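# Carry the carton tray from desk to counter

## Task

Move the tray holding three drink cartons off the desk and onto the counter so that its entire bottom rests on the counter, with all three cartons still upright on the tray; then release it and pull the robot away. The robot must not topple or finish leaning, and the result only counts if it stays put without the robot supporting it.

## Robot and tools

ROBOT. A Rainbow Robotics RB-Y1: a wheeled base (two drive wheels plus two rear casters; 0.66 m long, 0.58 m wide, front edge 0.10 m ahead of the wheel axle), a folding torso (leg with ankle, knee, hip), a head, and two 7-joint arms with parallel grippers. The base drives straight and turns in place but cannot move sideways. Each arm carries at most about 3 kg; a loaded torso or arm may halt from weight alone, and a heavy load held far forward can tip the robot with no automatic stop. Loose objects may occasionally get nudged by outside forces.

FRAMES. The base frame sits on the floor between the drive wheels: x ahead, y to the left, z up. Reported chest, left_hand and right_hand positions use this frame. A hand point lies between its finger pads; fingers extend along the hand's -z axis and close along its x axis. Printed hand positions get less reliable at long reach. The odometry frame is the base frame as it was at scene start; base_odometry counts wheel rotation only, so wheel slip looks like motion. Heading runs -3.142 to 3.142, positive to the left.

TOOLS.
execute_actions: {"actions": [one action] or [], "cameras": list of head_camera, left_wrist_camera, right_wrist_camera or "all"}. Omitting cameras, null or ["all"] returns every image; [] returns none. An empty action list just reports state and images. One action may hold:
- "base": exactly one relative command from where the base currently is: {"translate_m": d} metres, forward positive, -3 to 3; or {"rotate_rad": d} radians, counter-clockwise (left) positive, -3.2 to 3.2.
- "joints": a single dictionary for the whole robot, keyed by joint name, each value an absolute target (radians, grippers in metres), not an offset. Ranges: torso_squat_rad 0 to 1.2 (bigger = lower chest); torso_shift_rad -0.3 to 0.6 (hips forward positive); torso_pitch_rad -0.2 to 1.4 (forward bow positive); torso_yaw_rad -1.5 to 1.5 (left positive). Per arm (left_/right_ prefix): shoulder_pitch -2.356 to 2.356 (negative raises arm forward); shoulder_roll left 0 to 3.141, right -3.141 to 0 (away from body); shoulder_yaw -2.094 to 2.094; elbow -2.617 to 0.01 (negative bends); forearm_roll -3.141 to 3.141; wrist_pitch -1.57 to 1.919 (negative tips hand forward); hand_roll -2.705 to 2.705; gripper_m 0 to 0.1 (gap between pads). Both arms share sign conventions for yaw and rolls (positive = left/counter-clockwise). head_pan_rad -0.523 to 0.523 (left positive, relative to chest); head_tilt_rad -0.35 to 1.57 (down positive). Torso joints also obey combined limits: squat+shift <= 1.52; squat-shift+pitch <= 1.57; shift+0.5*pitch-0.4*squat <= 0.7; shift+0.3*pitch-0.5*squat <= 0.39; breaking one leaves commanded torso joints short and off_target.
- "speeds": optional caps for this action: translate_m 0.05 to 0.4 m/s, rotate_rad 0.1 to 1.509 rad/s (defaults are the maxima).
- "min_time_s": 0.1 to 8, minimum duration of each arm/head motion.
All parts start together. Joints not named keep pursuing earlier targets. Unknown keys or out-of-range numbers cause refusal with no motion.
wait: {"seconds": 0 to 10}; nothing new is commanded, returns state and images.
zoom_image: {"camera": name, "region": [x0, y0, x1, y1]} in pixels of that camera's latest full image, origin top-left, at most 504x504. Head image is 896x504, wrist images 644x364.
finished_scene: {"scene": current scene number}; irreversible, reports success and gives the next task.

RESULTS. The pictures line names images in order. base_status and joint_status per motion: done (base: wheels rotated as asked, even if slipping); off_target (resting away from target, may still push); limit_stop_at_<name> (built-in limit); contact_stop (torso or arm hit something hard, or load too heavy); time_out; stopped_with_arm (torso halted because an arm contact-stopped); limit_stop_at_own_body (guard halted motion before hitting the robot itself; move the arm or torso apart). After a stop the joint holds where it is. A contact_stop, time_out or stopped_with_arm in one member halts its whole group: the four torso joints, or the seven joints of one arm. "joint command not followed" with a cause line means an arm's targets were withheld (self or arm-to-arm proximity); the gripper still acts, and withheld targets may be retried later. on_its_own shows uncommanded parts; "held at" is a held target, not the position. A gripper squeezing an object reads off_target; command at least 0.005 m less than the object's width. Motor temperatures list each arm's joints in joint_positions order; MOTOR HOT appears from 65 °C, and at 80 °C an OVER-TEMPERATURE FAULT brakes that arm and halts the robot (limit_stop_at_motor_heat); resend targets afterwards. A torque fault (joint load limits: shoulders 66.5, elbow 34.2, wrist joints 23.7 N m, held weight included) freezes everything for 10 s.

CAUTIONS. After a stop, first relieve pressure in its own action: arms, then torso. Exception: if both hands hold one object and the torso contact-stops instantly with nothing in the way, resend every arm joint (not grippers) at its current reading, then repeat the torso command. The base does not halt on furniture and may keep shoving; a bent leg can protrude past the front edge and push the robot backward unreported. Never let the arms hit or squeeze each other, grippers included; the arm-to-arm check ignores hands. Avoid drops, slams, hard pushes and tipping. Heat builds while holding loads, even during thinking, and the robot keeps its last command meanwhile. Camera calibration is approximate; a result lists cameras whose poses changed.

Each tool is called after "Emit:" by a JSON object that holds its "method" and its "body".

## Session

Emit:
{"method": "execute_actions", "body": {"actions": []}}

Scene clock: 0.00 s.
Motor temperatures (°C, as the motors report them): left_arm=[38 37 37 36 39 41 40] | right_arm=[39 32 37 34 38 43 40]
base_odometry: x=+0.000 y=+0.000 heading=+0.000 (m, m, rad; odometry frame)
base_status: not commanded
joint_positions: torso_squat_rad=+0.350 torso_shift_rad=+0.000 torso_pitch_rad=+0.000 torso_yaw_rad=+0.000 left_shoulder_pitch_rad=-0.010 left_shoulder_roll_rad=+0.036 left_shoulder_yaw_rad=-0.010 left_elbow_rad=-0.115 left_forearm_roll_rad=+0.006 left_wrist_pitch_rad=+0.004 left_hand_roll_rad=+0.001 left_gripper_m=+0.099 right_shoulder_pitch_rad=+0.016 right_shoulder_roll_rad=-0.010 right_shoulder_yaw_rad=-0.050 right_elbow_rad=-0.183 right_forearm_roll_rad=+0.026 right_wrist_pitch_rad=-0.021 right_hand_roll_rad=+0.042 right_gripper_m=+0.099 head_pan_rad=+0.000 head_tilt_rad=+0.400
joint_status: not commanded
chest: x=-0.2280 y=-0.0007 z=+1.2474 quat_wxyz=(+1.000, +0.001, +0.000, +0.000) (m; base frame)
left_hand: x=-0.1658 y=+0.2468 z=+0.5657 quat_wxyz=(+0.998, +0.018, -0.060, -0.004) (m; base frame)
right_hand: x=-0.1460 y=-0.2329 z=+0.5668 quat_wxyz=(+0.996, -0.011, -0.094, +0.007) (m; base frame)
pictures: head_camera, left_wrist_camera, right_wrist_camera
camera_calibration (this result's frames):
head_camera: T_world_to_cam=[[-0.0151252, -0.999854, -0.0079445, 0.0125549], [-0.364034, 0.0129067, -0.931296, 1.32762], [0.931263, -0.011194, -0.364176, 0.661496], [0, 0, 0, 1]] pos_world=[-0.132538, 0.00282264, 1.47741]
left_wrist_camera: T_world_to_cam=[[0.988144, 0.0127525, 0.152998, 0.0708214], [-0.0806301, -0.804946, 0.587845, -0.117495], [0.130652, -0.593212, -0.794374, 0.700879], [0, 0, 0, 1]] pos_world=[-0.171026, 0.32029, 0.614994]
right_wrist_camera: T_world_to_cam=[[-0.974612, -0.0347402, -0.221187, -0.0227443], [-0.160836, 0.795893, 0.583683, -0.133407], [0.155764, 0.604439, -0.781275, 0.686241], [0, 0, 0, 1]] pos_world=[-0.150515, -0.309403, 0.60898]
Images, in order (width x height): head_camera 896x504, left_wrist_camera 644x364, right_wrist_camera 644x364.

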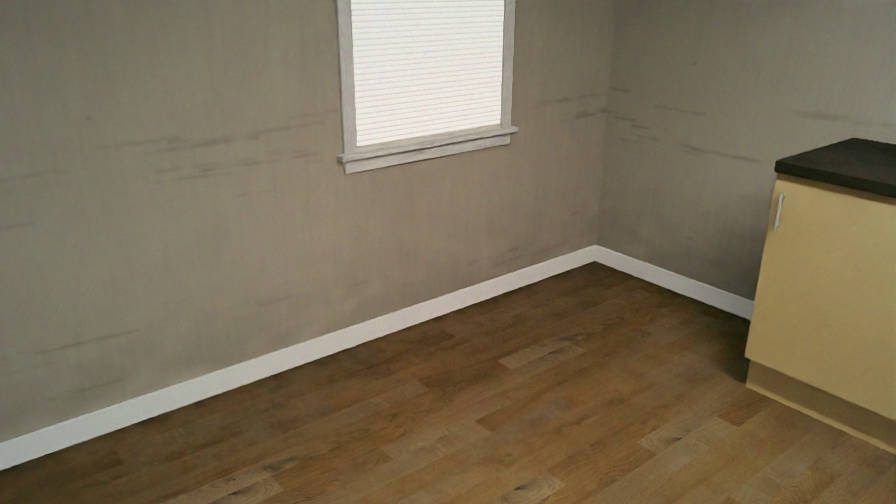

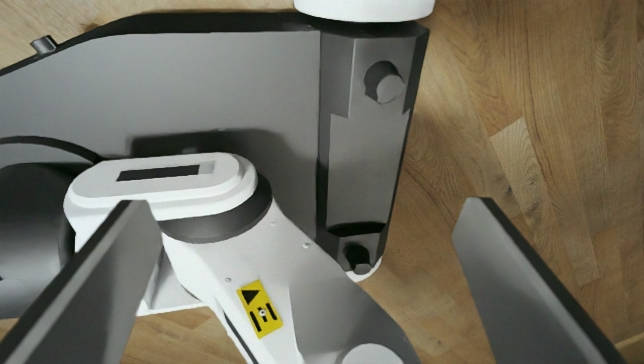

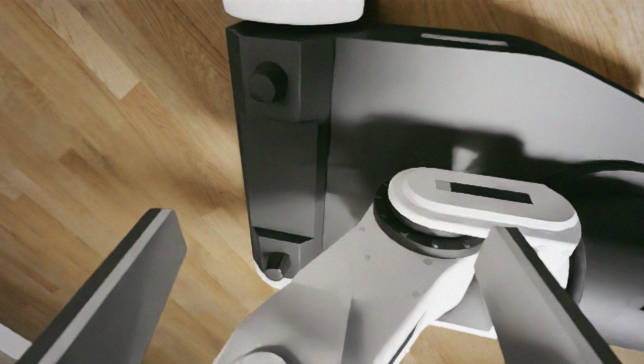

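Emit:
{"method": "execute_actions", "body": {"actions": [{"base":{"rotate_rad":2.4}}], "cameras": ["head_camera"]}}

Scene clock: 5.37 s.
Motor temperatures (°C, as the motors report them): left_arm=[38 37 37 36 39 41 40] | right_arm=[39 32 37 34 38 43 40]
base_odometry: x=+0.000 y=+0.000 heading=+2.399 (m, m, rad; odometry frame)
base_status: done
joint_positions: torso_squat_rad=+0.350 torso_shift_rad=+0.000 torso_pitch_rad=+0.000 torso_yaw_rad=+0.000 left_shoulder_pitch_rad=-0.010 left_shoulder_roll_rad=+0.036 left_shoulder_yaw_rad=-0.010 left_elbow_rad=-0.115 left_forearm_roll_rad=+0.006 left_wrist_pitch_rad=+0.004 left_hand_roll_rad=+0.001 left_gripper_m=+0.099 right_shoulder_pitch_rad=+0.016 right_shoulder_roll_rad=-0.010 right_shoulder_yaw_rad=-0.050 right_elbow_rad=-0.183 right_forearm_roll_rad=+0.026 right_wrist_pitch_rad=-0.021 right_hand_roll_rad=+0.042 right_gripper_m=+0.099 head_pan_rad=+0.000 head_tilt_rad=+0.400
joint_status: not commanded
chest: x=-0.2281 y=-0.0008 z=+1.2474 quat_wxyz=(+1.000, +0.001, +0.000, +0.000) (m; base frame)
left_hand: x=-0.1658 y=+0.2468 z=+0.5657 quat_wxyz=(+0.998, +0.018, -0.060, -0.004) (m; base frame)
right_hand: x=-0.1460 y=-0.2330 z=+0.5668 quat_wxyz=(+0.996, -0.011, -0.094, +0.007) (m; base frame)
pictures: head_camera
camera_calibration (this result's frames):
head_camera: T_world_to_cam=[[-0.0151249, -0.999854, -0.00801344, 0.0125893], [-0.363991, 0.0129702, -0.931312, 1.32764], [0.93128, -0.0111692, -0.364134, 0.661488], [0, 0, 0, 1]] pos_world=[-0.132593, 0.00275597, 1.47741]
Images, in order (width x height): head_camera 896x504.

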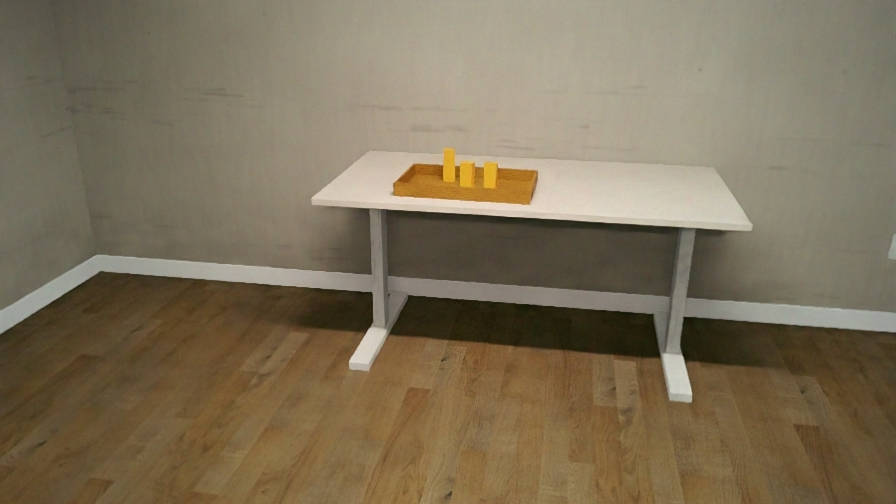

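Emit:
{"method": "execute_actions", "body": {"actions": [{"base":{"rotate_rad":0.122}}], "cameras": []}}

Emit:
{"method": "execute_actions", "body": {"actions": [{"base":{"translate_m":1.44},"joints":{"torso_squat_rad":0.2,"torso_shift_rad":0.2,"torso_pitch_rad":0.3,"head_tilt_rad":0.35,"left_shoulder_pitch_rad":-0.9,"left_shoulder_roll_rad":0.2,"left_shoulder_yaw_rad":0.25,"left_elbow_rad":-0.9,"left_wrist_pitch_rad":0.8,"left_hand_roll_rad":-1.54,"left_forearm_roll_rad":0,"right_shoulder_pitch_rad":-0.9,"right_shoulder_roll_rad":-0.17,"right_shoulder_yaw_rad":-0.25,"right_elbow_rad":-0.9,"right_wrist_pitch_rad":0.8,"right_hand_roll_rad":1.54,"right_forearm_roll_rad":0}}], "cameras": []}}

Emit:
{"method": "execute_actions", "body": {"actions": [{"base":{"rotate_rad":-0.37}}], "cameras": ["head_camera"]}}

Scene clock: 9.37 s.
Motor temperatures (°C, as the motors report them): left_arm=[38 37 37 36 39 41 40] | right_arm=[39 32 37 34 38 43 40]
base_odometry: x=+0.000 y=+0.000 heading=+2.520 (m, m, rad; odometry frame)
base_status: done
joint_positions: torso_squat_rad=+0.350 torso_shift_rad=+0.000 torso_pitch_rad=+0.000 torso_yaw_rad=+0.000 left_shoulder_pitch_rad=-0.010 left_shoulder_roll_rad=+0.036 left_shoulder_yaw_rad=-0.010 left_elbow_rad=-0.115 left_forearm_roll_rad=+0.006 left_wrist_pitch_rad=+0.004 left_hand_roll_rad=+0.001 left_gripper_m=+0.099 right_shoulder_pitch_rad=+0.016 right_shoulder_roll_rad=-0.010 right_shoulder_yaw_rad=-0.050 right_elbow_rad=-0.183 right_forearm_roll_rad=+0.026 right_wrist_pitch_rad=-0.021 right_hand_roll_rad=+0.042 right_gripper_m=+0.099 head_pan_rad=+0.000 head_tilt_rad=+0.400
joint_status: not commanded
chest: x=-0.2281 y=-0.0008 z=+1.2474 quat_wxyz=(+1.000, +0.001, +0.000, +0.000) (m; base frame)
left_hand: x=-0.1658 y=+0.2468 z=+0.5657 quat_wxyz=(+0.998, +0.018, -0.060, -0.004) (m; base frame)
right_hand: x=-0.1460 y=-0.2330 z=+0.5668 quat_wxyz=(+0.996, -0.011, -0.094, +0.007) (m; base frame)
pictures: none
No camera images: the call's "cameras" was empty. Leave "cameras" out to get every camera's image.

Scene clock: 14.53 s.
Motor temperatures (°C, as the motors report them): left_arm=[38 37 37 36 39 41 40] | right_arm=[39 32 37 34 38 43 40]
base_odometry: x=-1.171 y=+0.837 heading=+2.521 (m, m, rad; odometry frame)
base_status: done
joint_positions: torso_squat_rad=+0.200 torso_shift_rad=+0.200 torso_pitch_rad=+0.300 torso_yaw_rad=+0.000 left_shoulder_pitch_rad=-0.900 left_shoulder_roll_rad=+0.200 left_shoulder_yaw_rad=+0.250 left_elbow_rad=-0.900 left_forearm_roll_rad=+0.000 left_wrist_pitch_rad=+0.800 left_hand_roll_rad=-1.540 left_gripper_m=+0.099 right_shoulder_pitch_rad=-0.900 right_shoulder_roll_rad=-0.170 right_shoulder_yaw_rad=-0.250 right_elbow_rad=-0.900 right_forearm_roll_rad=+0.000 right_wrist_pitch_rad=+0.800 right_hand_roll_rad=+1.540 right_gripper_m=+0.099 head_pan_rad=+0.000 head_tilt_rad=+0.350
joint_status: all done
chest: x=-0.0002 y=-0.0008 z=+1.2485 quat_wxyz=(+0.989, +0.001, +0.150, +0.000) (m; base frame)
left_hand: x=+0.6013 y=+0.2631 z=+0.8847 quat_wxyz=(+0.674, +0.262, -0.216, -0.657) (m; base frame)
right_hand: x=+0.5980 y=-0.2440 z=+0.8783 quat_wxyz=(+0.673, -0.248, -0.224, +0.660) (m; base frame)
pictures: none
No camera images: the call's "cameras" was empty. Leave "cameras" out to get every camera's image.

Scene clock: 16.60 s.
Motor temperatures (°C, as the motors report them): left_arm=[38 37 37 36 39 41 40] | right_arm=[39 32 37 34 38 43 40]
base_odometry: x=-1.171 y=+0.837 heading=+2.152 (m, m, rad; odometry frame)
base_status: done
joint_positions: torso_squat_rad=+0.200 torso_shift_rad=+0.200 torso_pitch_rad=+0.300 torso_yaw_rad=+0.000 left_shoulder_pitch_rad=-0.900 left_shoulder_roll_rad=+0.200 left_shoulder_yaw_rad=+0.250 left_elbow_rad=-0.900 left_forearm_roll_rad=+0.000 left_wrist_pitch_rad=+0.800 left_hand_roll_rad=-1.540 left_gripper_m=+0.099 right_shoulder_pitch_rad=-0.900 right_shoulder_roll_rad=-0.170 right_shoulder_yaw_rad=-0.250 right_elbow_rad=-0.900 right_forearm_roll_rad=+0.000 right_wrist_pitch_rad=+0.800 right_hand_roll_rad=+1.540 right_gripper_m=+0.099 head_pan_rad=+0.000 head_tilt_rad=+0.350
joint_status: not commanded
chest: x=-0.0002 y=-0.0008 z=+1.2485 quat_wxyz=(+0.989, +0.001, +0.150, +0.000) (m; base frame)
left_hand: x=+0.6012 y=+0.2631 z=+0.8846 quat_wxyz=(+0.674, +0.262, -0.216, -0.657) (m; base frame)
right_hand: x=+0.5980 y=-0.2440 z=+0.8783 quat_wxyz=(+0.673, -0.248, -0.224, +0.660) (m; base frame)
pictures: head_camera
camera_calibration (this result's frames):
head_camera: T_world_to_cam=[[-0.0165009, -0.999855, -0.00409451, 0.0112841], [-0.583227, 0.0129512, -0.812206, 1.26519], [0.812141, -0.0110141, -0.583357, 0.713603], [0, 0, 0, 1]] pos_world=[0.158535, 0.00275639, 1.44393]
Images, in order (width x height): head_camera 896x504.

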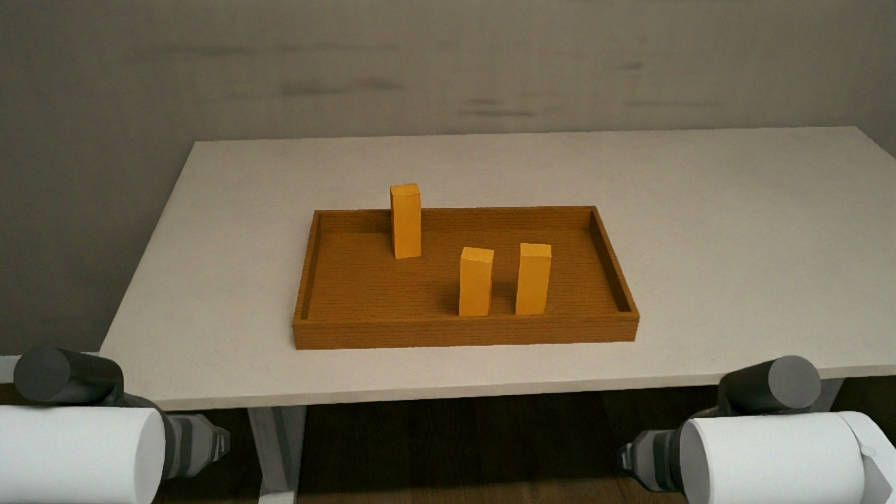

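Emit:
{"method": "execute_actions", "body": {"actions": [{"base":{"rotate_rad":-0.12}}], "cameras": []}}

Emit:
{"method": "execute_actions", "body": {"actions": [{"base":{"translate_m":0.385}}], "cameras": []}}

Emit:
{"method": "execute_actions", "body": {"actions": [{"base":{"rotate_rad":0.125}}], "cameras": []}}

Emit:
{"method": "execute_actions", "body": {"actions": [{"base":{"translate_m":0.14},"joints":{"head_tilt_rad":0.75,"torso_squat_rad":0.45}}]}}

Scene clock: 20.57 s.
Motor temperatures (°C, as the motors report them): left_arm=[38 37 37 36 39 41 40] | right_arm=[39 32 37 34 38 43 40]
base_odometry: x=-1.171 y=+0.837 heading=+2.033 (m, m, rad; odometry frame)
base_status: done
joint_positions: torso_squat_rad=+0.200 torso_shift_rad=+0.200 torso_pitch_rad=+0.300 torso_yaw_rad=+0.000 left_shoulder_pitch_rad=-0.900 left_shoulder_roll_rad=+0.200 left_shoulder_yaw_rad=+0.250 left_elbow_rad=-0.900 left_forearm_roll_rad=+0.000 left_wrist_pitch_rad=+0.800 left_hand_roll_rad=-1.540 left_gripper_m=+0.099 right_shoulder_pitch_rad=-0.900 right_shoulder_roll_rad=-0.170 right_shoulder_yaw_rad=-0.250 right_elbow_rad=-0.900 right_forearm_roll_rad=+0.000 right_wrist_pitch_rad=+0.800 right_hand_roll_rad=+1.540 right_gripper_m=+0.099 head_pan_rad=+0.000 head_tilt_rad=+0.350
joint_status: not commanded
chest: x=-0.0002 y=-0.0008 z=+1.2485 quat_wxyz=(+0.989, +0.001, +0.150, +0.000) (m; base frame)
left_hand: x=+0.6012 y=+0.2631 z=+0.8846 quat_wxyz=(+0.674, +0.262, -0.216, -0.657) (m; base frame)
right_hand: x=+0.5980 y=-0.2440 z=+0.8783 quat_wxyz=(+0.673, -0.248, -0.224, +0.660) (m; base frame)
pictures: none
No camera images: the call's "cameras" was empty. Leave "cameras" out to get every camera's image.

Scene clock: 23.10 s.
Motor temperatures (°C, as the motors report them): left_arm=[38 37 37 36 39 41 40] | right_arm=[39 32 37 34 38 43 40]
base_odometry: x=-1.342 y=+1.182 heading=+2.033 (m, m, rad; odometry frame)
base_status: done
joint_positions: torso_squat_rad=+0.200 torso_shift_rad=+0.200 torso_pitch_rad=+0.300 torso_yaw_rad=+0.000 left_shoulder_pitch_rad=-0.900 left_shoulder_roll_rad=+0.200 left_shoulder_yaw_rad=+0.250 left_elbow_rad=-0.900 left_forearm_roll_rad=+0.000 left_wrist_pitch_rad=+0.800 left_hand_roll_rad=-1.540 left_gripper_m=+0.099 right_shoulder_pitch_rad=-0.900 right_shoulder_roll_rad=-0.170 right_shoulder_yaw_rad=-0.250 right_elbow_rad=-0.900 right_forearm_roll_rad=+0.000 right_wrist_pitch_rad=+0.800 right_hand_roll_rad=+1.540 right_gripper_m=+0.099 head_pan_rad=+0.000 head_tilt_rad=+0.350
joint_status: not commanded
chest: x=-0.0002 y=-0.0008 z=+1.2485 quat_wxyz=(+0.989, +0.001, +0.150, +0.000) (m; base frame)
left_hand: x=+0.6012 y=+0.2631 z=+0.8846 quat_wxyz=(+0.674, +0.262, -0.216, -0.657) (m; base frame)
right_hand: x=+0.5979 y=-0.2440 z=+0.8782 quat_wxyz=(+0.673, -0.248, -0.224, +0.660) (m; base frame)
pictures: none
No camera images: the call's "cameras" was empty. Leave "cameras" out to get every camera's image.

Scene clock: 24.47 s.
Motor temperatures (°C, as the motors report them): left_arm=[38 37 37 36 39 41 40] | right_arm=[39 32 37 34 38 43 40]
base_odometry: x=-1.343 y=+1.182 heading=+2.157 (m, m, rad; odometry frame)
base_status: done
joint_positions: torso_squat_rad=+0.200 torso_shift_rad=+0.200 torso_pitch_rad=+0.300 torso_yaw_rad=+0.000 left_shoulder_pitch_rad=-0.900 left_shoulder_roll_rad=+0.200 left_shoulder_yaw_rad=+0.250 left_elbow_rad=-0.900 left_forearm_roll_rad=+0.000 left_wrist_pitch_rad=+0.800 left_hand_roll_rad=-1.540 left_gripper_m=+0.099 right_shoulder_pitch_rad=-0.900 right_shoulder_roll_rad=-0.170 right_shoulder_yaw_rad=-0.250 right_elbow_rad=-0.900 right_forearm_roll_rad=+0.000 right_wrist_pitch_rad=+0.800 right_hand_roll_rad=+1.540 right_gripper_m=+0.099 head_pan_rad=+0.000 head_tilt_rad=+0.350
joint_status: not commanded
chest: x=-0.0002 y=-0.0008 z=+1.2485 quat_wxyz=(+0.989, +0.001, +0.150, +0.000) (m; base frame)
left_hand: x=+0.6012 y=+0.2631 z=+0.8846 quat_wxyz=(+0.674, +0.262, -0.216, -0.657) (m; base frame)
right_hand: x=+0.5979 y=-0.2440 z=+0.8782 quat_wxyz=(+0.673, -0.248, -0.224, +0.660) (m; base frame)
pictures: none
No camera images: the call's "cameras" was empty. Leave "cameras" out to get every camera's image.

Scene clock: 26.10 s.
Motor temperatures (°C, as the motors report them): left_arm=[38 37 37 36 39 41 40] | right_arm=[39 32 37 34 38 43 40]
base_odometry: x=-1.420 y=+1.299 heading=+2.157 (m, m, rad; odometry frame)
base_status: done
joint_positions: torso_squat_rad=+0.450 torso_shift_rad=+0.200 torso_pitch_rad=+0.300 torso_yaw_rad=+0.000 left_shoulder_pitch_rad=-0.900 left_shoulder_roll_rad=+0.200 left_shoulder_yaw_rad=+0.250 left_elbow_rad=-0.900 left_forearm_roll_rad=+0.000 left_wrist_pitch_rad=+0.800 left_hand_roll_rad=-1.540 left_gripper_m=+0.099 right_shoulder_pitch_rad=-0.900 right_shoulder_roll_rad=-0.170 right_shoulder_yaw_rad=-0.250 right_elbow_rad=-0.900 right_forearm_roll_rad=+0.000 right_wrist_pitch_rad=+0.800 right_hand_roll_rad=+1.540 right_gripper_m=+0.099 head_pan_rad=+0.000 head_tilt_rad=+0.750
joint_status: all done
chest: x=-0.0114 y=-0.0007 z=+1.1939 quat_wxyz=(+0.989, +0.001, +0.149, +0.000) (m; base frame)
left_hand: x=+0.5901 y=+0.2631 z=+0.8302 quat_wxyz=(+0.674, +0.262, -0.216, -0.656) (m; base frame)
right_hand: x=+0.5869 y=-0.2440 z=+0.8238 quat_wxyz=(+0.673, -0.248, -0.224, +0.660) (m; base frame)
pictures: head_camera, left_wrist_camera, right_wrist_camera
camera_calibration (this result's frames):
head_camera: T_world_to_cam=[[-0.0162662, -0.999864, 0.00268987, 0.00154284], [-0.853341, 0.0124804, -0.521203, 0.831751], [0.521099, -0.0107734, -0.853428, 1.08319], [0, 0, 0, 1]] pos_world=[0.145346, 0.00283164, 1.35793]
left_wrist_camera: T_world_to_cam=[[0.0427355, -0.999018, -0.0116822, 0.244084], [-0.998882, -0.0424873, -0.0207255, 0.647599], [0.0202088, 0.0125549, -0.999717, 0.898129], [0, 0, 0, 1]] pos_world=[0.618294, 0.260083, 0.914148]
right_wrist_camera: T_world_to_cam=[[0.00839032, -0.99991, 0.0104628, -0.255235], [-0.999885, -0.00852131, -0.0125384, 0.630549], [0.0126264, -0.0103564, -0.999867, 0.893621], [0, 0, 0, 1]] pos_world=[0.621335, -0.240584, 0.904078]
Images, in order (width x height): head_camera 896x504, left_wrist_camera 644x364, right_wrist_camera 644x364.

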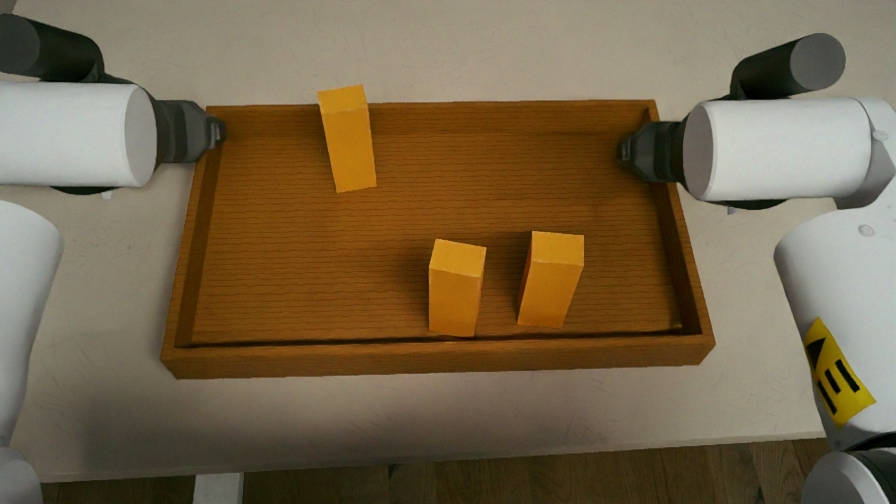

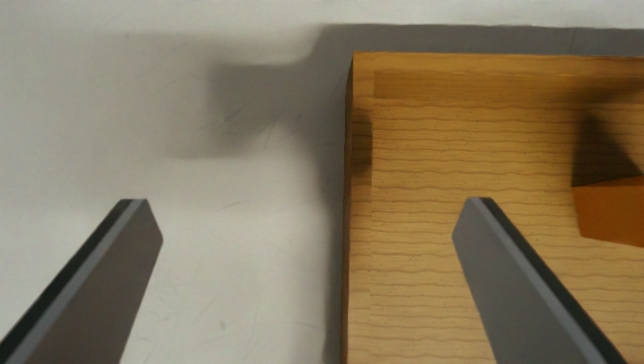

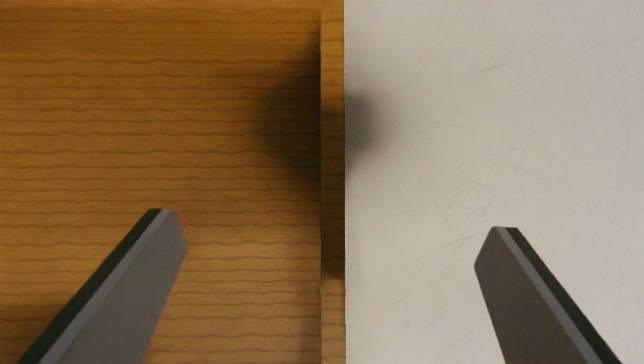

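Emit:
{"method": "execute_actions", "body": {"actions": [{"base":{"translate_m":-0.04},"joints":{"left_shoulder_roll_rad":0.155,"torso_squat_rad":0.58}}]}}

Scene clock: 28.73 s.
Motor temperatures (°C, as the motors report them): left_arm=[38 37 37 36 39 41 40] | right_arm=[39 32 37 34 38 43 40]
base_odometry: x=-1.398 y=+1.265 heading=+2.157 (m, m, rad; odometry frame)
base_status: done
joint_positions: torso_squat_rad=+0.580 torso_shift_rad=+0.200 torso_pitch_rad=+0.300 torso_yaw_rad=+0.000 left_shoulder_pitch_rad=-0.900 left_shoulder_roll_rad=+0.155 left_shoulder_yaw_rad=+0.250 left_elbow_rad=-0.900 left_forearm_roll_rad=+0.000 left_wrist_pitch_rad=+0.800 left_hand_roll_rad=-1.540 left_gripper_m=+0.099 right_shoulder_pitch_rad=-0.900 right_shoulder_roll_rad=-0.170 right_shoulder_yaw_rad=-0.250 right_elbow_rad=-0.900 right_forearm_roll_rad=+0.000 right_wrist_pitch_rad=+0.800 right_hand_roll_rad=+1.540 right_gripper_m=+0.099 head_pan_rad=+0.000 head_tilt_rad=+0.750
joint_status: all done
chest: x=-0.0203 y=-0.0007 z=+1.1500 quat_wxyz=(+0.989, +0.001, +0.149, +0.000) (m; base frame)
left_hand: x=+0.5765 y=+0.2336 z=+0.7782 quat_wxyz=(+0.672, +0.243, -0.227, -0.662) (m; base frame)
right_hand: x=+0.5779 y=-0.2440 z=+0.7799 quat_wxyz=(+0.673, -0.248, -0.224, +0.660) (m; base frame)
pictures: head_camera, left_wrist_camera, right_wrist_camera
camera_calibration (this result's frames):
head_camera: T_world_to_cam=[[-0.0162839, -0.999864, 0.00270509, 0.00154269], [-0.853323, 0.0124871, -0.521233, 0.801289], [0.521129, -0.010796, -0.85341, 1.05036], [0, 0, 0, 1]] pos_world=[0.136409, 0.00287643, 1.31405]
left_wrist_camera: T_world_to_cam=[[0.019641, -0.999509, 0.0244322, 0.19988], [-0.999776, -0.0198283, -0.00744696, 0.616526], [0.00792775, -0.0242805, -0.999674, 0.8625], [0, 0, 0, 1]] pos_world=[0.605624, 0.232948, 0.861926]
right_wrist_camera: T_world_to_cam=[[0.00830136, -0.999911, 0.0104879, -0.254688], [-0.999886, -0.00843269, -0.012541, 0.621093], [0.0126283, -0.0103826, -0.999866, 0.849857], [0, 0, 0, 1]] pos_world=[0.612404, -0.240604, 0.860204]
Images, in order (width x height): head_camera 896x504, left_wrist_camera 644x364, right_wrist_camera 644x364.

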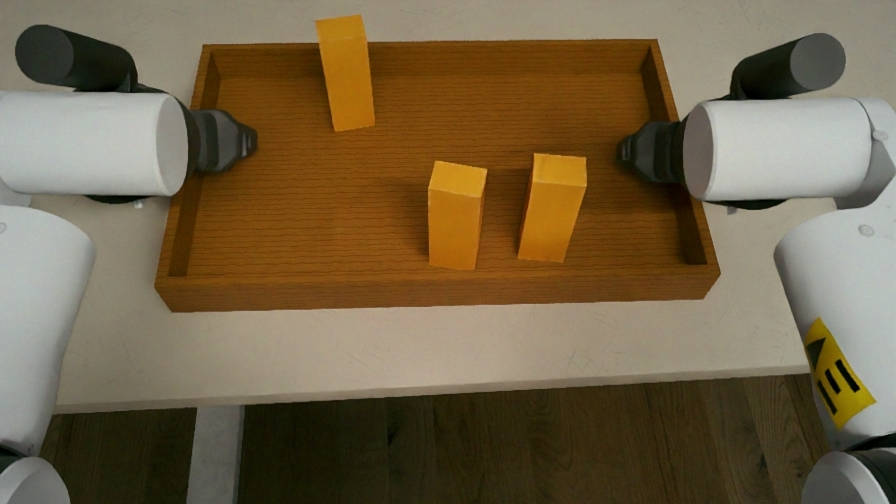

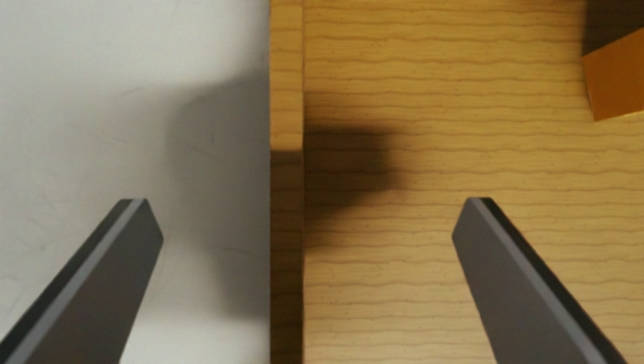

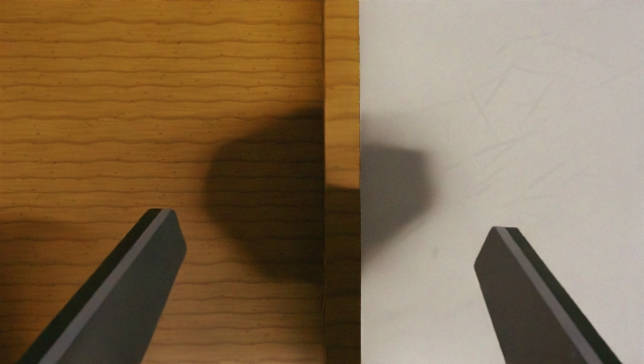

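Emit:
{"method": "execute_actions", "body": {"actions": [{"joints":{"left_shoulder_roll_rad":0.168,"torso_squat_rad":0.69}}]}}

Scene clock: 30.67 s.
Motor temperatures (°C, as the motors report them): left_arm=[38 37 37 36 39 41 40] | right_arm=[39 32 37 34 38 43 40]
base_odometry: x=-1.398 y=+1.265 heading=+2.157 (m, m, rad; odometry frame)
base_status: not commanded
joint_positions: torso_squat_rad=+0.647 torso_shift_rad=+0.197 torso_pitch_rad=+0.294 torso_yaw_rad=+0.000 left_shoulder_pitch_rad=-0.900 left_shoulder_roll_rad=+0.168 left_shoulder_yaw_rad=+0.250 left_elbow_rad=-0.900 left_forearm_roll_rad=+0.000 left_wrist_pitch_rad=+0.800 left_hand_roll_rad=-1.540 left_gripper_m=+0.099 right_shoulder_pitch_rad=-0.905 right_shoulder_roll_rad=-0.172 right_shoulder_yaw_rad=-0.250 right_elbow_rad=-0.903 right_forearm_roll_rad=+0.000 right_wrist_pitch_rad=+0.799 right_hand_roll_rad=+1.540 right_gripper_m=+0.099 head_pan_rad=+0.000 head_tilt_rad=+0.750
joint_status: torso_squat_rad contact_stop (moved +0.068 of +0.110); the others done
on_its_own: torso_squat_rad is held at +0.647, not at your +0.690, since a contact_stop
chest: x=-0.0290 y=-0.0004 z=+1.1242 quat_wxyz=(+0.989, +0.000, +0.146, +0.000) (m; base frame)
left_hand: x=+0.5716 y=+0.2421 z=+0.7582 quat_wxyz=(+0.672, +0.250, -0.226, -0.659) (m; base frame)
right_hand: x=+0.5747 y=-0.2439 z=+0.7623 quat_wxyz=(+0.671, -0.254, -0.229, +0.658) (m; base frame)
pictures: head_camera, left_wrist_camera, right_wrist_camera
camera_calibration (this result's frames):
head_camera: T_world_to_cam=[[-0.0164418, -0.99986, 0.00315758, 0.00120972], [-0.850019, 0.0123148, -0.526608, 0.786571], [0.526496, -0.0113424, -0.850102, 1.02929], [0, 0, 0, 1]] pos_world=[0.126704, 0.00319771, 1.28921]
left_wrist_camera: T_world_to_cam=[[0.0260939, -0.999549, 0.0148369, 0.212545], [-0.999503, -0.0263495, -0.0172984, 0.620511], [0.0176815, -0.0143781, -0.99974, 0.834781], [0, 0, 0, 1]] pos_world=[0.599896, 0.240802, 0.842144]
right_wrist_camera: T_world_to_cam=[[0.00894755, -0.999888, 0.0120078, -0.255883], [-0.999565, -0.00928082, -0.0279923, 0.629008], [0.0281006, -0.0117521, -0.999536, 0.822862], [0, 0, 0, 1]] pos_world=[0.607901, -0.240346, 0.843161]
Images, in order (width x height): head_camera 896x504, left_wrist_camera 644x364, right_wrist_camera 644x364.

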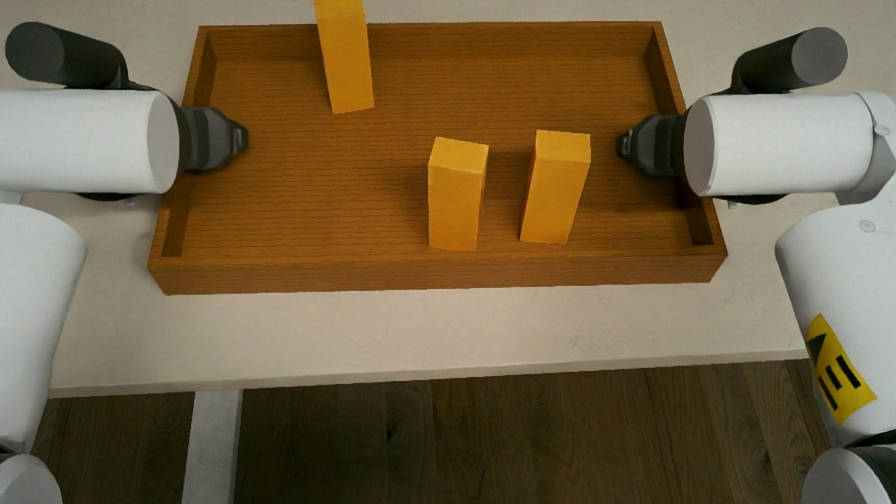

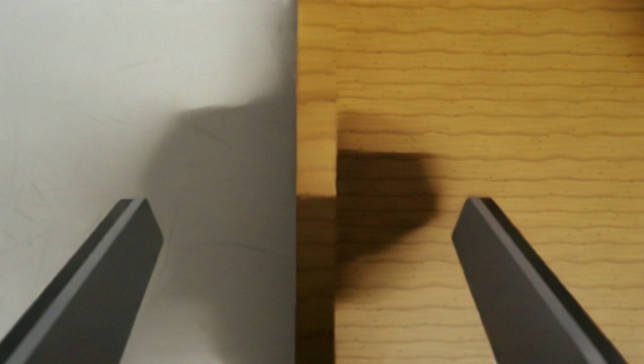

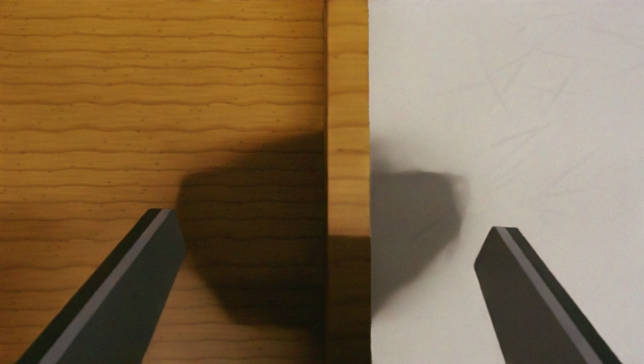

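Emit:
{"method": "execute_actions", "body": {"actions": [{"joints":{"torso_squat_rad":0.625}}], "cameras": []}}

Emit:
{"method": "execute_actions", "body": {"actions": [{"joints":{"left_gripper_m":0.0,"right_gripper_m":0.0}}], "cameras": []}}

Emit:
{"method": "execute_actions", "body": {"actions": [{"joints":{"torso_squat_rad":0.0}}]}}

Scene clock: 31.93 s.
Motor temperatures (°C, as the motors report them): left_arm=[38 37 37 36 39 41 40] | right_arm=[39 32 37 34 38 43 40]
base_odometry: x=-1.398 y=+1.265 heading=+2.157 (m, m, rad; odometry frame)
base_status: not commanded
joint_positions: torso_squat_rad=+0.625 torso_shift_rad=+0.198 torso_pitch_rad=+0.296 torso_yaw_rad=+0.000 left_shoulder_pitch_rad=-0.900 left_shoulder_roll_rad=+0.168 left_shoulder_yaw_rad=+0.250 left_elbow_rad=-0.900 left_forearm_roll_rad=+0.000 left_wrist_pitch_rad=+0.800 left_hand_roll_rad=-1.540 left_gripper_m=+0.099 right_shoulder_pitch_rad=-0.900 right_shoulder_roll_rad=-0.170 right_shoulder_yaw_rad=-0.250 right_elbow_rad=-0.900 right_forearm_roll_rad=+0.000 right_wrist_pitch_rad=+0.800 right_hand_roll_rad=+1.540 right_gripper_m=+0.099 head_pan_rad=+0.000 head_tilt_rad=+0.750
joint_status: all done
chest: x=-0.0261 y=-0.0005 z=+1.1330 quat_wxyz=(+0.989, +0.000, +0.147, +0.000) (m; base frame)
left_hand: x=+0.5737 y=+0.2420 z=+0.7659 quat_wxyz=(+0.672, +0.250, -0.225, -0.660) (m; base frame)
right_hand: x=+0.5739 y=-0.2442 z=+0.7659 quat_wxyz=(+0.672, -0.250, -0.225, +0.659) (m; base frame)
pictures: none
No camera images: the call's "cameras" was empty. Leave "cameras" out to get every camera's image.

Scene clock: 33.40 s.
Motor temperatures (°C, as the motors report them): left_arm=[38 37 37 36 39 41 40] | right_arm=[39 32 37 34 38 43 40]
base_odometry: x=-1.398 y=+1.265 heading=+2.157 (m, m, rad; odometry frame)
base_status: not commanded
joint_positions: torso_squat_rad=+0.625 torso_shift_rad=+0.198 torso_pitch_rad=+0.296 torso_yaw_rad=+0.000 left_shoulder_pitch_rad=-0.900 left_shoulder_roll_rad=+0.169 left_shoulder_yaw_rad=+0.250 left_elbow_rad=-0.900 left_forearm_roll_rad=+0.000 left_wrist_pitch_rad=+0.800 left_hand_roll_rad=-1.540 left_gripper_m=+0.009 right_shoulder_pitch_rad=-0.900 right_shoulder_roll_rad=-0.171 right_shoulder_yaw_rad=-0.250 right_elbow_rad=-0.900 right_forearm_roll_rad=+0.000 right_wrist_pitch_rad=+0.800 right_hand_roll_rad=+1.540 right_gripper_m=+0.011 head_pan_rad=+0.000 head_tilt_rad=+0.750
joint_status: left_gripper_m off_target (ended at +0.009, target +0.000); right_gripper_m off_target (ended at +0.011, target +0.000)
chest: x=-0.0261 y=-0.0006 z=+1.1330 quat_wxyz=(+0.989, +0.000, +0.147, +0.000) (m; base frame)
left_hand: x=+0.5737 y=+0.2432 z=+0.7659 quat_wxyz=(+0.672, +0.250, -0.225, -0.660) (m; base frame)
right_hand: x=+0.5738 y=-0.2450 z=+0.7658 quat_wxyz=(+0.672, -0.250, -0.225, +0.659) (m; base frame)
pictures: none
No camera images: the call's "cameras" was empty. Leave "cameras" out to get every camera's image.

Scene clock: 36.27 s.
Motor temperatures (°C, as the motors report them): left_arm=[38 37 37 36 39 41 40] | right_arm=[39 32 37 34 38 43 40]
base_odometry: x=-1.398 y=+1.265 heading=+2.157 (m, m, rad; odometry frame)
base_status: not commanded
joint_positions: torso_squat_rad=+0.000 torso_shift_rad=+0.199 torso_pitch_rad=+0.297 torso_yaw_rad=+0.000 left_shoulder_pitch_rad=-0.899 left_shoulder_roll_rad=+0.169 left_shoulder_yaw_rad=+0.250 left_elbow_rad=-0.899 left_forearm_roll_rad=+0.000 left_wrist_pitch_rad=+0.800 left_hand_roll_rad=-1.540 left_gripper_m=+0.009 right_shoulder_pitch_rad=-0.899 right_shoulder_roll_rad=-0.171 right_shoulder_yaw_rad=-0.250 right_elbow_rad=-0.899 right_forearm_roll_rad=+0.000 right_wrist_pitch_rad=+0.800 right_hand_roll_rad=+1.540 right_gripper_m=+0.011 head_pan_rad=+0.000 head_tilt_rad=+0.750
joint_status: all done
chest: x=+0.0005 y=-0.0007 z=+1.2627 quat_wxyz=(+0.989, +0.000, +0.148, +0.000) (m; base frame)
left_hand: x=+0.5993 y=+0.2433 z=+0.8942 quat_wxyz=(+0.673, +0.249, -0.224, -0.660) (m; base frame)
right_hand: x=+0.5992 y=-0.2452 z=+0.8937 quat_wxyz=(+0.673, -0.249, -0.224, +0.659) (m; base frame)
pictures: head_camera, left_wrist_camera, right_wrist_camera
camera_calibration (this result's frames):
head_camera: T_world_to_cam=[[-0.0164645, -0.99986, 0.00287929, 0.00138888], [-0.851613, 0.0125143, -0.524021, 0.881297], [0.523912, -0.0110798, -0.851701, 1.13352], [0, 0, 0, 1]] pos_world=[0.156683, 0.00291901, 1.42723]
left_wrist_camera: T_world_to_cam=[[0.0274471, -0.999538, 0.0130354, 0.211783], [-0.999539, -0.0276116, -0.0126086, 0.64679], [0.0129627, -0.0126833, -0.999836, 0.972772], [0, 0, 0, 1]] pos_world=[0.628069, 0.241882, 0.978007]
right_wrist_camera: T_world_to_cam=[[0.00707987, -0.999907, 0.0116772, -0.257533], [-0.999878, -0.00724109, -0.0138222, 0.645243], [0.0139055, -0.011578, -0.999836, 0.962304], [0, 0, 0, 1]] pos_world=[0.633607, -0.241696, 0.974072]
Images, in order (width x height): head_camera 896x504, left_wrist_camera 644x364, right_wrist_camera 644x364.

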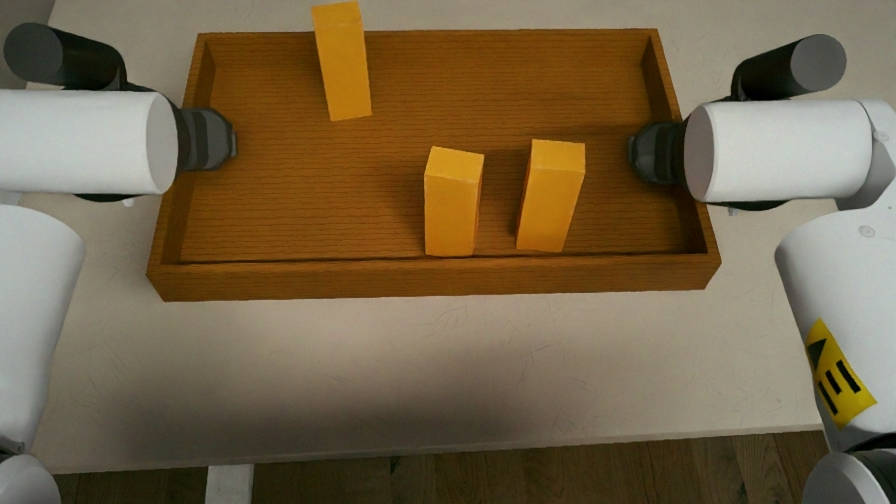

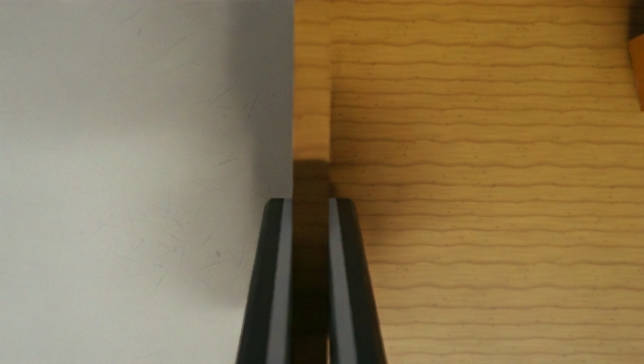

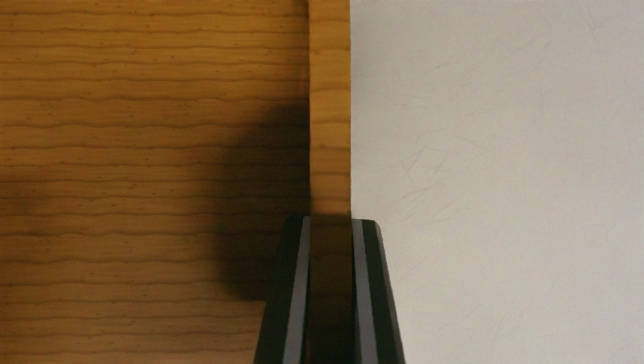

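Emit:
{"method": "execute_actions", "body": {"actions": [{"base":{"translate_m":-0.5},"speeds":{"translate_m":0.25},"joints":{"torso_shift_rad":0.0,"left_elbow_rad":-1.2,"right_elbow_rad":-1.2,"left_wrist_pitch_rad":1.1,"right_wrist_pitch_rad":1.1},"min_time_s":2.5}], "cameras": ["head_camera"]}}

Emit:
{"method": "execute_actions", "body": {"actions": [{"base":{"rotate_rad":-2.8},"speeds":{"rotate_rad":0.6}}], "cameras": []}}

Emit:
{"method": "execute_actions", "body": {"actions": [{"base":{"translate_m":2.45}}], "cameras": []}}

Emit:
{"method": "execute_actions", "body": {"actions": [{"base":{"rotate_rad":-0.31},"speeds":{"rotate_rad":0.3},"joints":{"head_tilt_rad":0.3}}], "cameras": ["head_camera"]}}

Scene clock: 41.60 s.
Motor temperatures (°C, as the motors report them): left_arm=[38 37 37 36 39 41 40] | right_arm=[39 32 37 34 38 43 40]
base_odometry: x=-1.121 y=+0.849 heading=+2.158 (m, m, rad; odometry frame)
base_status: done
joint_positions: torso_squat_rad=+0.000 torso_shift_rad=+0.000 torso_pitch_rad=+0.296 torso_yaw_rad=+0.000 left_shoulder_pitch_rad=-0.897 left_shoulder_roll_rad=+0.173 left_shoulder_yaw_rad=+0.252 left_elbow_rad=-1.199 left_forearm_roll_rad=-0.002 left_wrist_pitch_rad=+1.100 left_hand_roll_rad=-1.540 left_gripper_m=+0.009 right_shoulder_pitch_rad=-0.897 right_shoulder_roll_rad=-0.174 right_shoulder_yaw_rad=-0.252 right_elbow_rad=-1.199 right_forearm_roll_rad=+0.002 right_wrist_pitch_rad=+1.100 right_hand_roll_rad=+1.540 right_gripper_m=+0.011 head_pan_rad=+0.000 head_tilt_rad=+0.750
joint_status: all done
chest: x=-0.1375 y=-0.0007 z=+1.2765 quat_wxyz=(+0.989, +0.000, +0.148, +0.000) (m; base frame)
left_hand: x=+0.4656 y=+0.2430 z=+0.9846 quat_wxyz=(+0.674, +0.251, -0.222, -0.659) (m; base frame)
right_hand: x=+0.4654 y=-0.2447 z=+0.9840 quat_wxyz=(+0.674, -0.251, -0.222, +0.659) (m; base frame)
pictures: head_camera
camera_calibration (this result's frames):
head_camera: T_world_to_cam=[[-0.0164434, -0.999861, 0.00285922, -0.000904692], [-0.851415, 0.0125026, -0.524344, 0.771412], [0.524235, -0.0110564, -0.851502, 1.21737], [0, 0, 0, 1]] pos_world=[0.0185875, 0.00291045, 1.44108]
Images, in order (width x height): head_camera 896x504.

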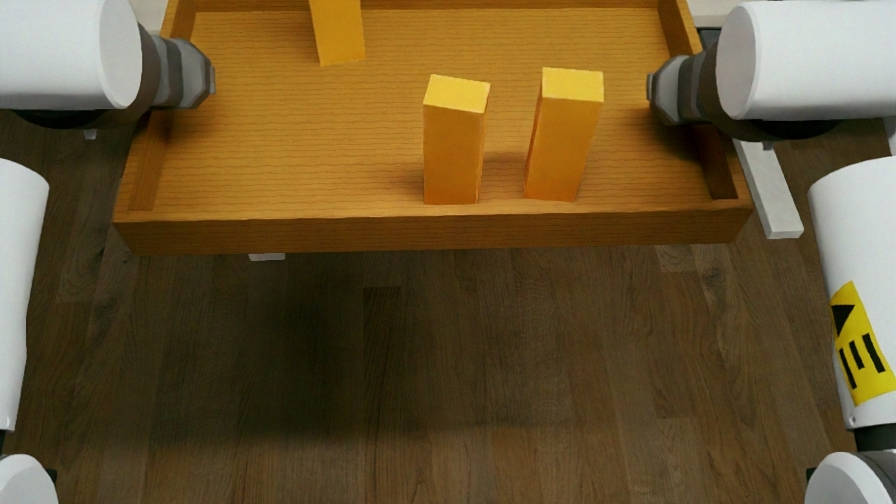

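Scene clock: 47.80 s.
Motor temperatures (°C, as the motors report them): left_arm=[38 37 37 36 39 41 40] | right_arm=[39 32 37 34 38 43 40]
base_odometry: x=-1.121 y=+0.849 heading=-0.641 (m, m, rad; odometry frame)
base_status: done
joint_positions: torso_squat_rad=+0.000 torso_shift_rad=+0.000 torso_pitch_rad=+0.296 torso_yaw_rad=+0.000 left_shoulder_pitch_rad=-0.897 left_shoulder_roll_rad=+0.173 left_shoulder_yaw_rad=+0.252 left_elbow_rad=-1.199 left_forearm_roll_rad=-0.002 left_wrist_pitch_rad=+1.100 left_hand_roll_rad=-1.540 left_gripper_m=+0.009 right_shoulder_pitch_rad=-0.897 right_shoulder_roll_rad=-0.174 right_shoulder_yaw_rad=-0.252 right_elbow_rad=-1.199 right_forearm_roll_rad=+0.002 right_wrist_pitch_rad=+1.100 right_hand_roll_rad=+1.540 right_gripper_m=+0.011 head_pan_rad=+0.000 head_tilt_rad=+0.750
joint_status: not commanded
chest: x=-0.1375 y=-0.0007 z=+1.2765 quat_wxyz=(+0.989, +0.000, +0.148, +0.000) (m; base frame)
left_hand: x=+0.4656 y=+0.2430 z=+0.9846 quat_wxyz=(+0.674, +0.251, -0.222, -0.659) (m; base frame)
right_hand: x=+0.4654 y=-0.2447 z=+0.9840 quat_wxyz=(+0.674, -0.251, -0.222, +0.659) (m; base frame)
pictures: none
No camera images: the call's "cameras" was empty. Leave "cameras" out to get every camera's image.

Scene clock: 55.50 s.
Motor temperatures (°C, as the motors report them): left_arm=[38 37 37 36 39 41 40] | right_arm=[40 32 37 35 38 43 40]
base_odometry: x=+0.842 y=-0.617 heading=-0.642 (m, m, rad; odometry frame)
base_status: done
joint_positions: torso_squat_rad=+0.000 torso_shift_rad=+0.000 torso_pitch_rad=+0.296 torso_yaw_rad=+0.000 left_shoulder_pitch_rad=-0.897 left_shoulder_roll_rad=+0.173 left_shoulder_yaw_rad=+0.252 left_elbow_rad=-1.199 left_forearm_roll_rad=-0.002 left_wrist_pitch_rad=+1.100 left_hand_roll_rad=-1.540 left_gripper_m=+0.009 right_shoulder_pitch_rad=-0.897 right_shoulder_roll_rad=-0.174 right_shoulder_yaw_rad=-0.252 right_elbow_rad=-1.199 right_forearm_roll_rad=+0.002 right_wrist_pitch_rad=+1.100 right_hand_roll_rad=+1.540 right_gripper_m=+0.011 head_pan_rad=+0.000 head_tilt_rad=+0.750
joint_status: not commanded
chest: x=-0.1374 y=-0.0007 z=+1.2764 quat_wxyz=(+0.989, +0.000, +0.148, +0.000) (m; base frame)
left_hand: x=+0.4657 y=+0.2430 z=+0.9845 quat_wxyz=(+0.674, +0.251, -0.222, -0.659) (m; base frame)
right_hand: x=+0.4655 y=-0.2447 z=+0.9839 quat_wxyz=(+0.674, -0.250, -0.222, +0.659) (m; base frame)
pictures: none
No camera images: the call's "cameras" was empty. Leave "cameras" out to get every camera's image.

Scene clock: 57.47 s.
Motor temperatures (°C, as the motors report them): left_arm=[38 37 37 36 40 41 40] | right_arm=[40 32 37 35 38 43 40]
base_odometry: x=+0.842 y=-0.617 heading=-0.951 (m, m, rad; odometry frame)
base_status: done
joint_positions: torso_squat_rad=+0.000 torso_shift_rad=+0.000 torso_pitch_rad=+0.296 torso_yaw_rad=+0.000 left_shoulder_pitch_rad=-0.897 left_shoulder_roll_rad=+0.173 left_shoulder_yaw_rad=+0.252 left_elbow_rad=-1.199 left_forearm_roll_rad=-0.002 left_wrist_pitch_rad=+1.100 left_hand_roll_rad=-1.540 left_gripper_m=+0.009 right_shoulder_pitch_rad=-0.897 right_shoulder_roll_rad=-0.174 right_shoulder_yaw_rad=-0.252 right_elbow_rad=-1.199 right_forearm_roll_rad=+0.002 right_wrist_pitch_rad=+1.100 right_hand_roll_rad=+1.540 right_gripper_m=+0.011 head_pan_rad=+0.000 head_tilt_rad=+0.300
joint_status: all done
chest: x=-0.1374 y=-0.0007 z=+1.2764 quat_wxyz=(+0.989, +0.001, +0.148, +0.000) (m; base frame)
left_hand: x=+0.4657 y=+0.2430 z=+0.9845 quat_wxyz=(+0.674, +0.251, -0.222, -0.659) (m; base frame)
right_hand: x=+0.4655 y=-0.2447 z=+0.9839 quat_wxyz=(+0.674, -0.250, -0.222, +0.659) (m; base frame)
pictures: head_camera
camera_calibration (this result's frames):
head_camera: T_world_to_cam=[[-0.0164386, -0.999853, -0.00484623, 0.0103053], [-0.538773, 0.0129408, -0.842352, 1.25435], [0.842291, -0.0112361, -0.538906, 0.778889], [0, 0, 0, 1]] pos_world=[0.0199286, 0.00282314, 1.4764]
Images, in order (width x height): head_camera 896x504.

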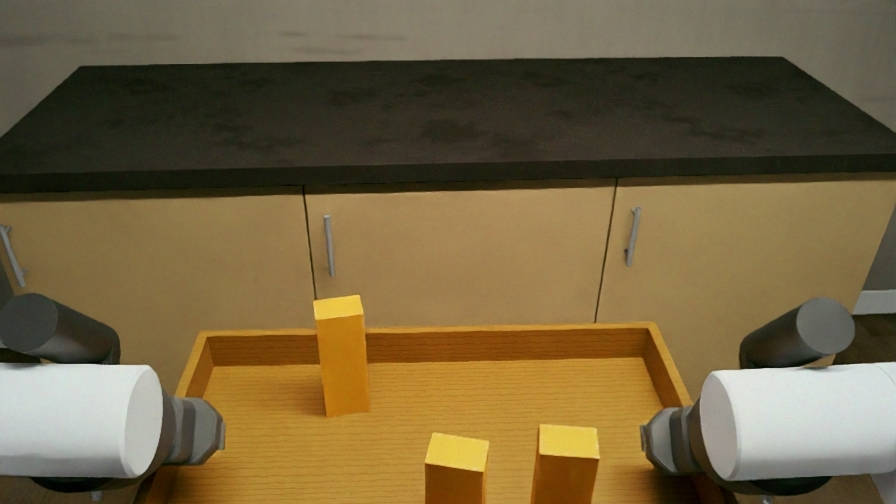

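Emit:
{"method": "execute_actions", "body": {"actions": [{"base":{"translate_m":0.78},"speeds":{"translate_m":0.3},"joints":{"head_tilt_rad":0.7}}]}}

Scene clock: 61.70 s.
Motor temperatures (°C, as the motors report them): left_arm=[38 37 37 36 40 41 40] | right_arm=[40 32 37 35 38 43 40]
base_odometry: x=+1.295 y=-1.252 heading=-0.951 (m, m, rad; odometry frame)
base_status: done
joint_positions: torso_squat_rad=+0.000 torso_shift_rad=+0.000 torso_pitch_rad=+0.296 torso_yaw_rad=+0.000 left_shoulder_pitch_rad=-0.897 left_shoulder_roll_rad=+0.173 left_shoulder_yaw_rad=+0.252 left_elbow_rad=-1.199 left_forearm_roll_rad=-0.002 left_wrist_pitch_rad=+1.100 left_hand_roll_rad=-1.540 left_gripper_m=+0.009 right_shoulder_pitch_rad=-0.897 right_shoulder_roll_rad=-0.174 right_shoulder_yaw_rad=-0.252 right_elbow_rad=-1.199 right_forearm_roll_rad=+0.002 right_wrist_pitch_rad=+1.100 right_hand_roll_rad=+1.540 right_gripper_m=+0.011 head_pan_rad=+0.000 head_tilt_rad=+0.700
joint_status: all done
chest: x=-0.1374 y=-0.0007 z=+1.2764 quat_wxyz=(+0.989, +0.001, +0.148, +0.000) (m; base frame)
left_hand: x=+0.4657 y=+0.2430 z=+0.9845 quat_wxyz=(+0.674, +0.251, -0.222, -0.659) (m; base frame)
right_hand: x=+0.4655 y=-0.2447 z=+0.9839 quat_wxyz=(+0.674, -0.250, -0.222, +0.659) (m; base frame)
pictures: head_camera, left_wrist_camera, right_wrist_camera
camera_calibration (this result's frames):
head_camera: T_world_to_cam=[[-0.0165745, -0.999861, 0.00194695, 0.000371072], [-0.824272, 0.0125615, -0.566055, 0.834072], [0.565952, -0.0109869, -0.824365, 1.18], [0, 0, 0, 1]] pos_world=[0.0196865, 0.00285829, 1.44488]
left_wrist_camera: T_world_to_cam=[[0.0318023, -0.999448, 0.00959369, 0.215344], [-0.999418, -0.0319167, -0.0120154, 0.514749], [0.012315, -0.00920599, -0.999882, 1.06435], [0, 0, 0, 1]] pos_world=[0.494494, 0.241453, 1.06835]
right_wrist_camera: T_world_to_cam=[[0.00309847, -0.999886, 0.0147852, -0.258398], [-0.999914, -0.00328616, -0.0126869, 0.512635], [0.012734, -0.0147447, -0.99981, 1.05402], [0, 0, 0, 1]] pos_world=[0.499969, -0.241143, 1.06415]
Images, in order (width x height): head_camera 896x504, left_wrist_camera 644x364, right_wrist_camera 644x364.

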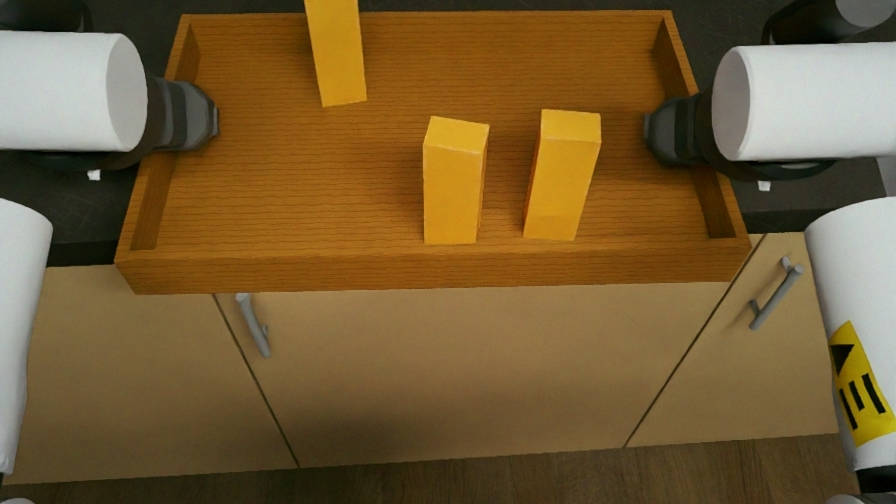

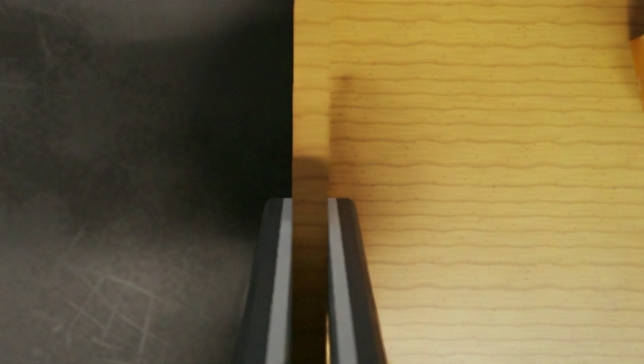

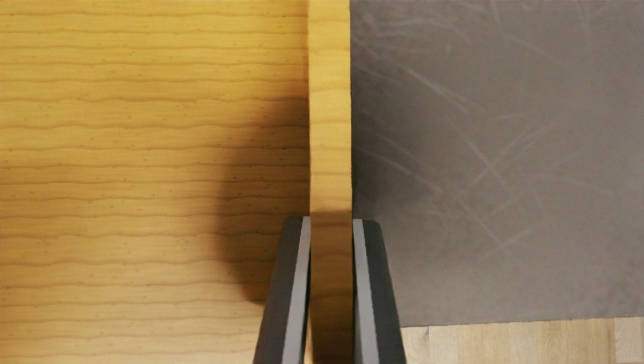

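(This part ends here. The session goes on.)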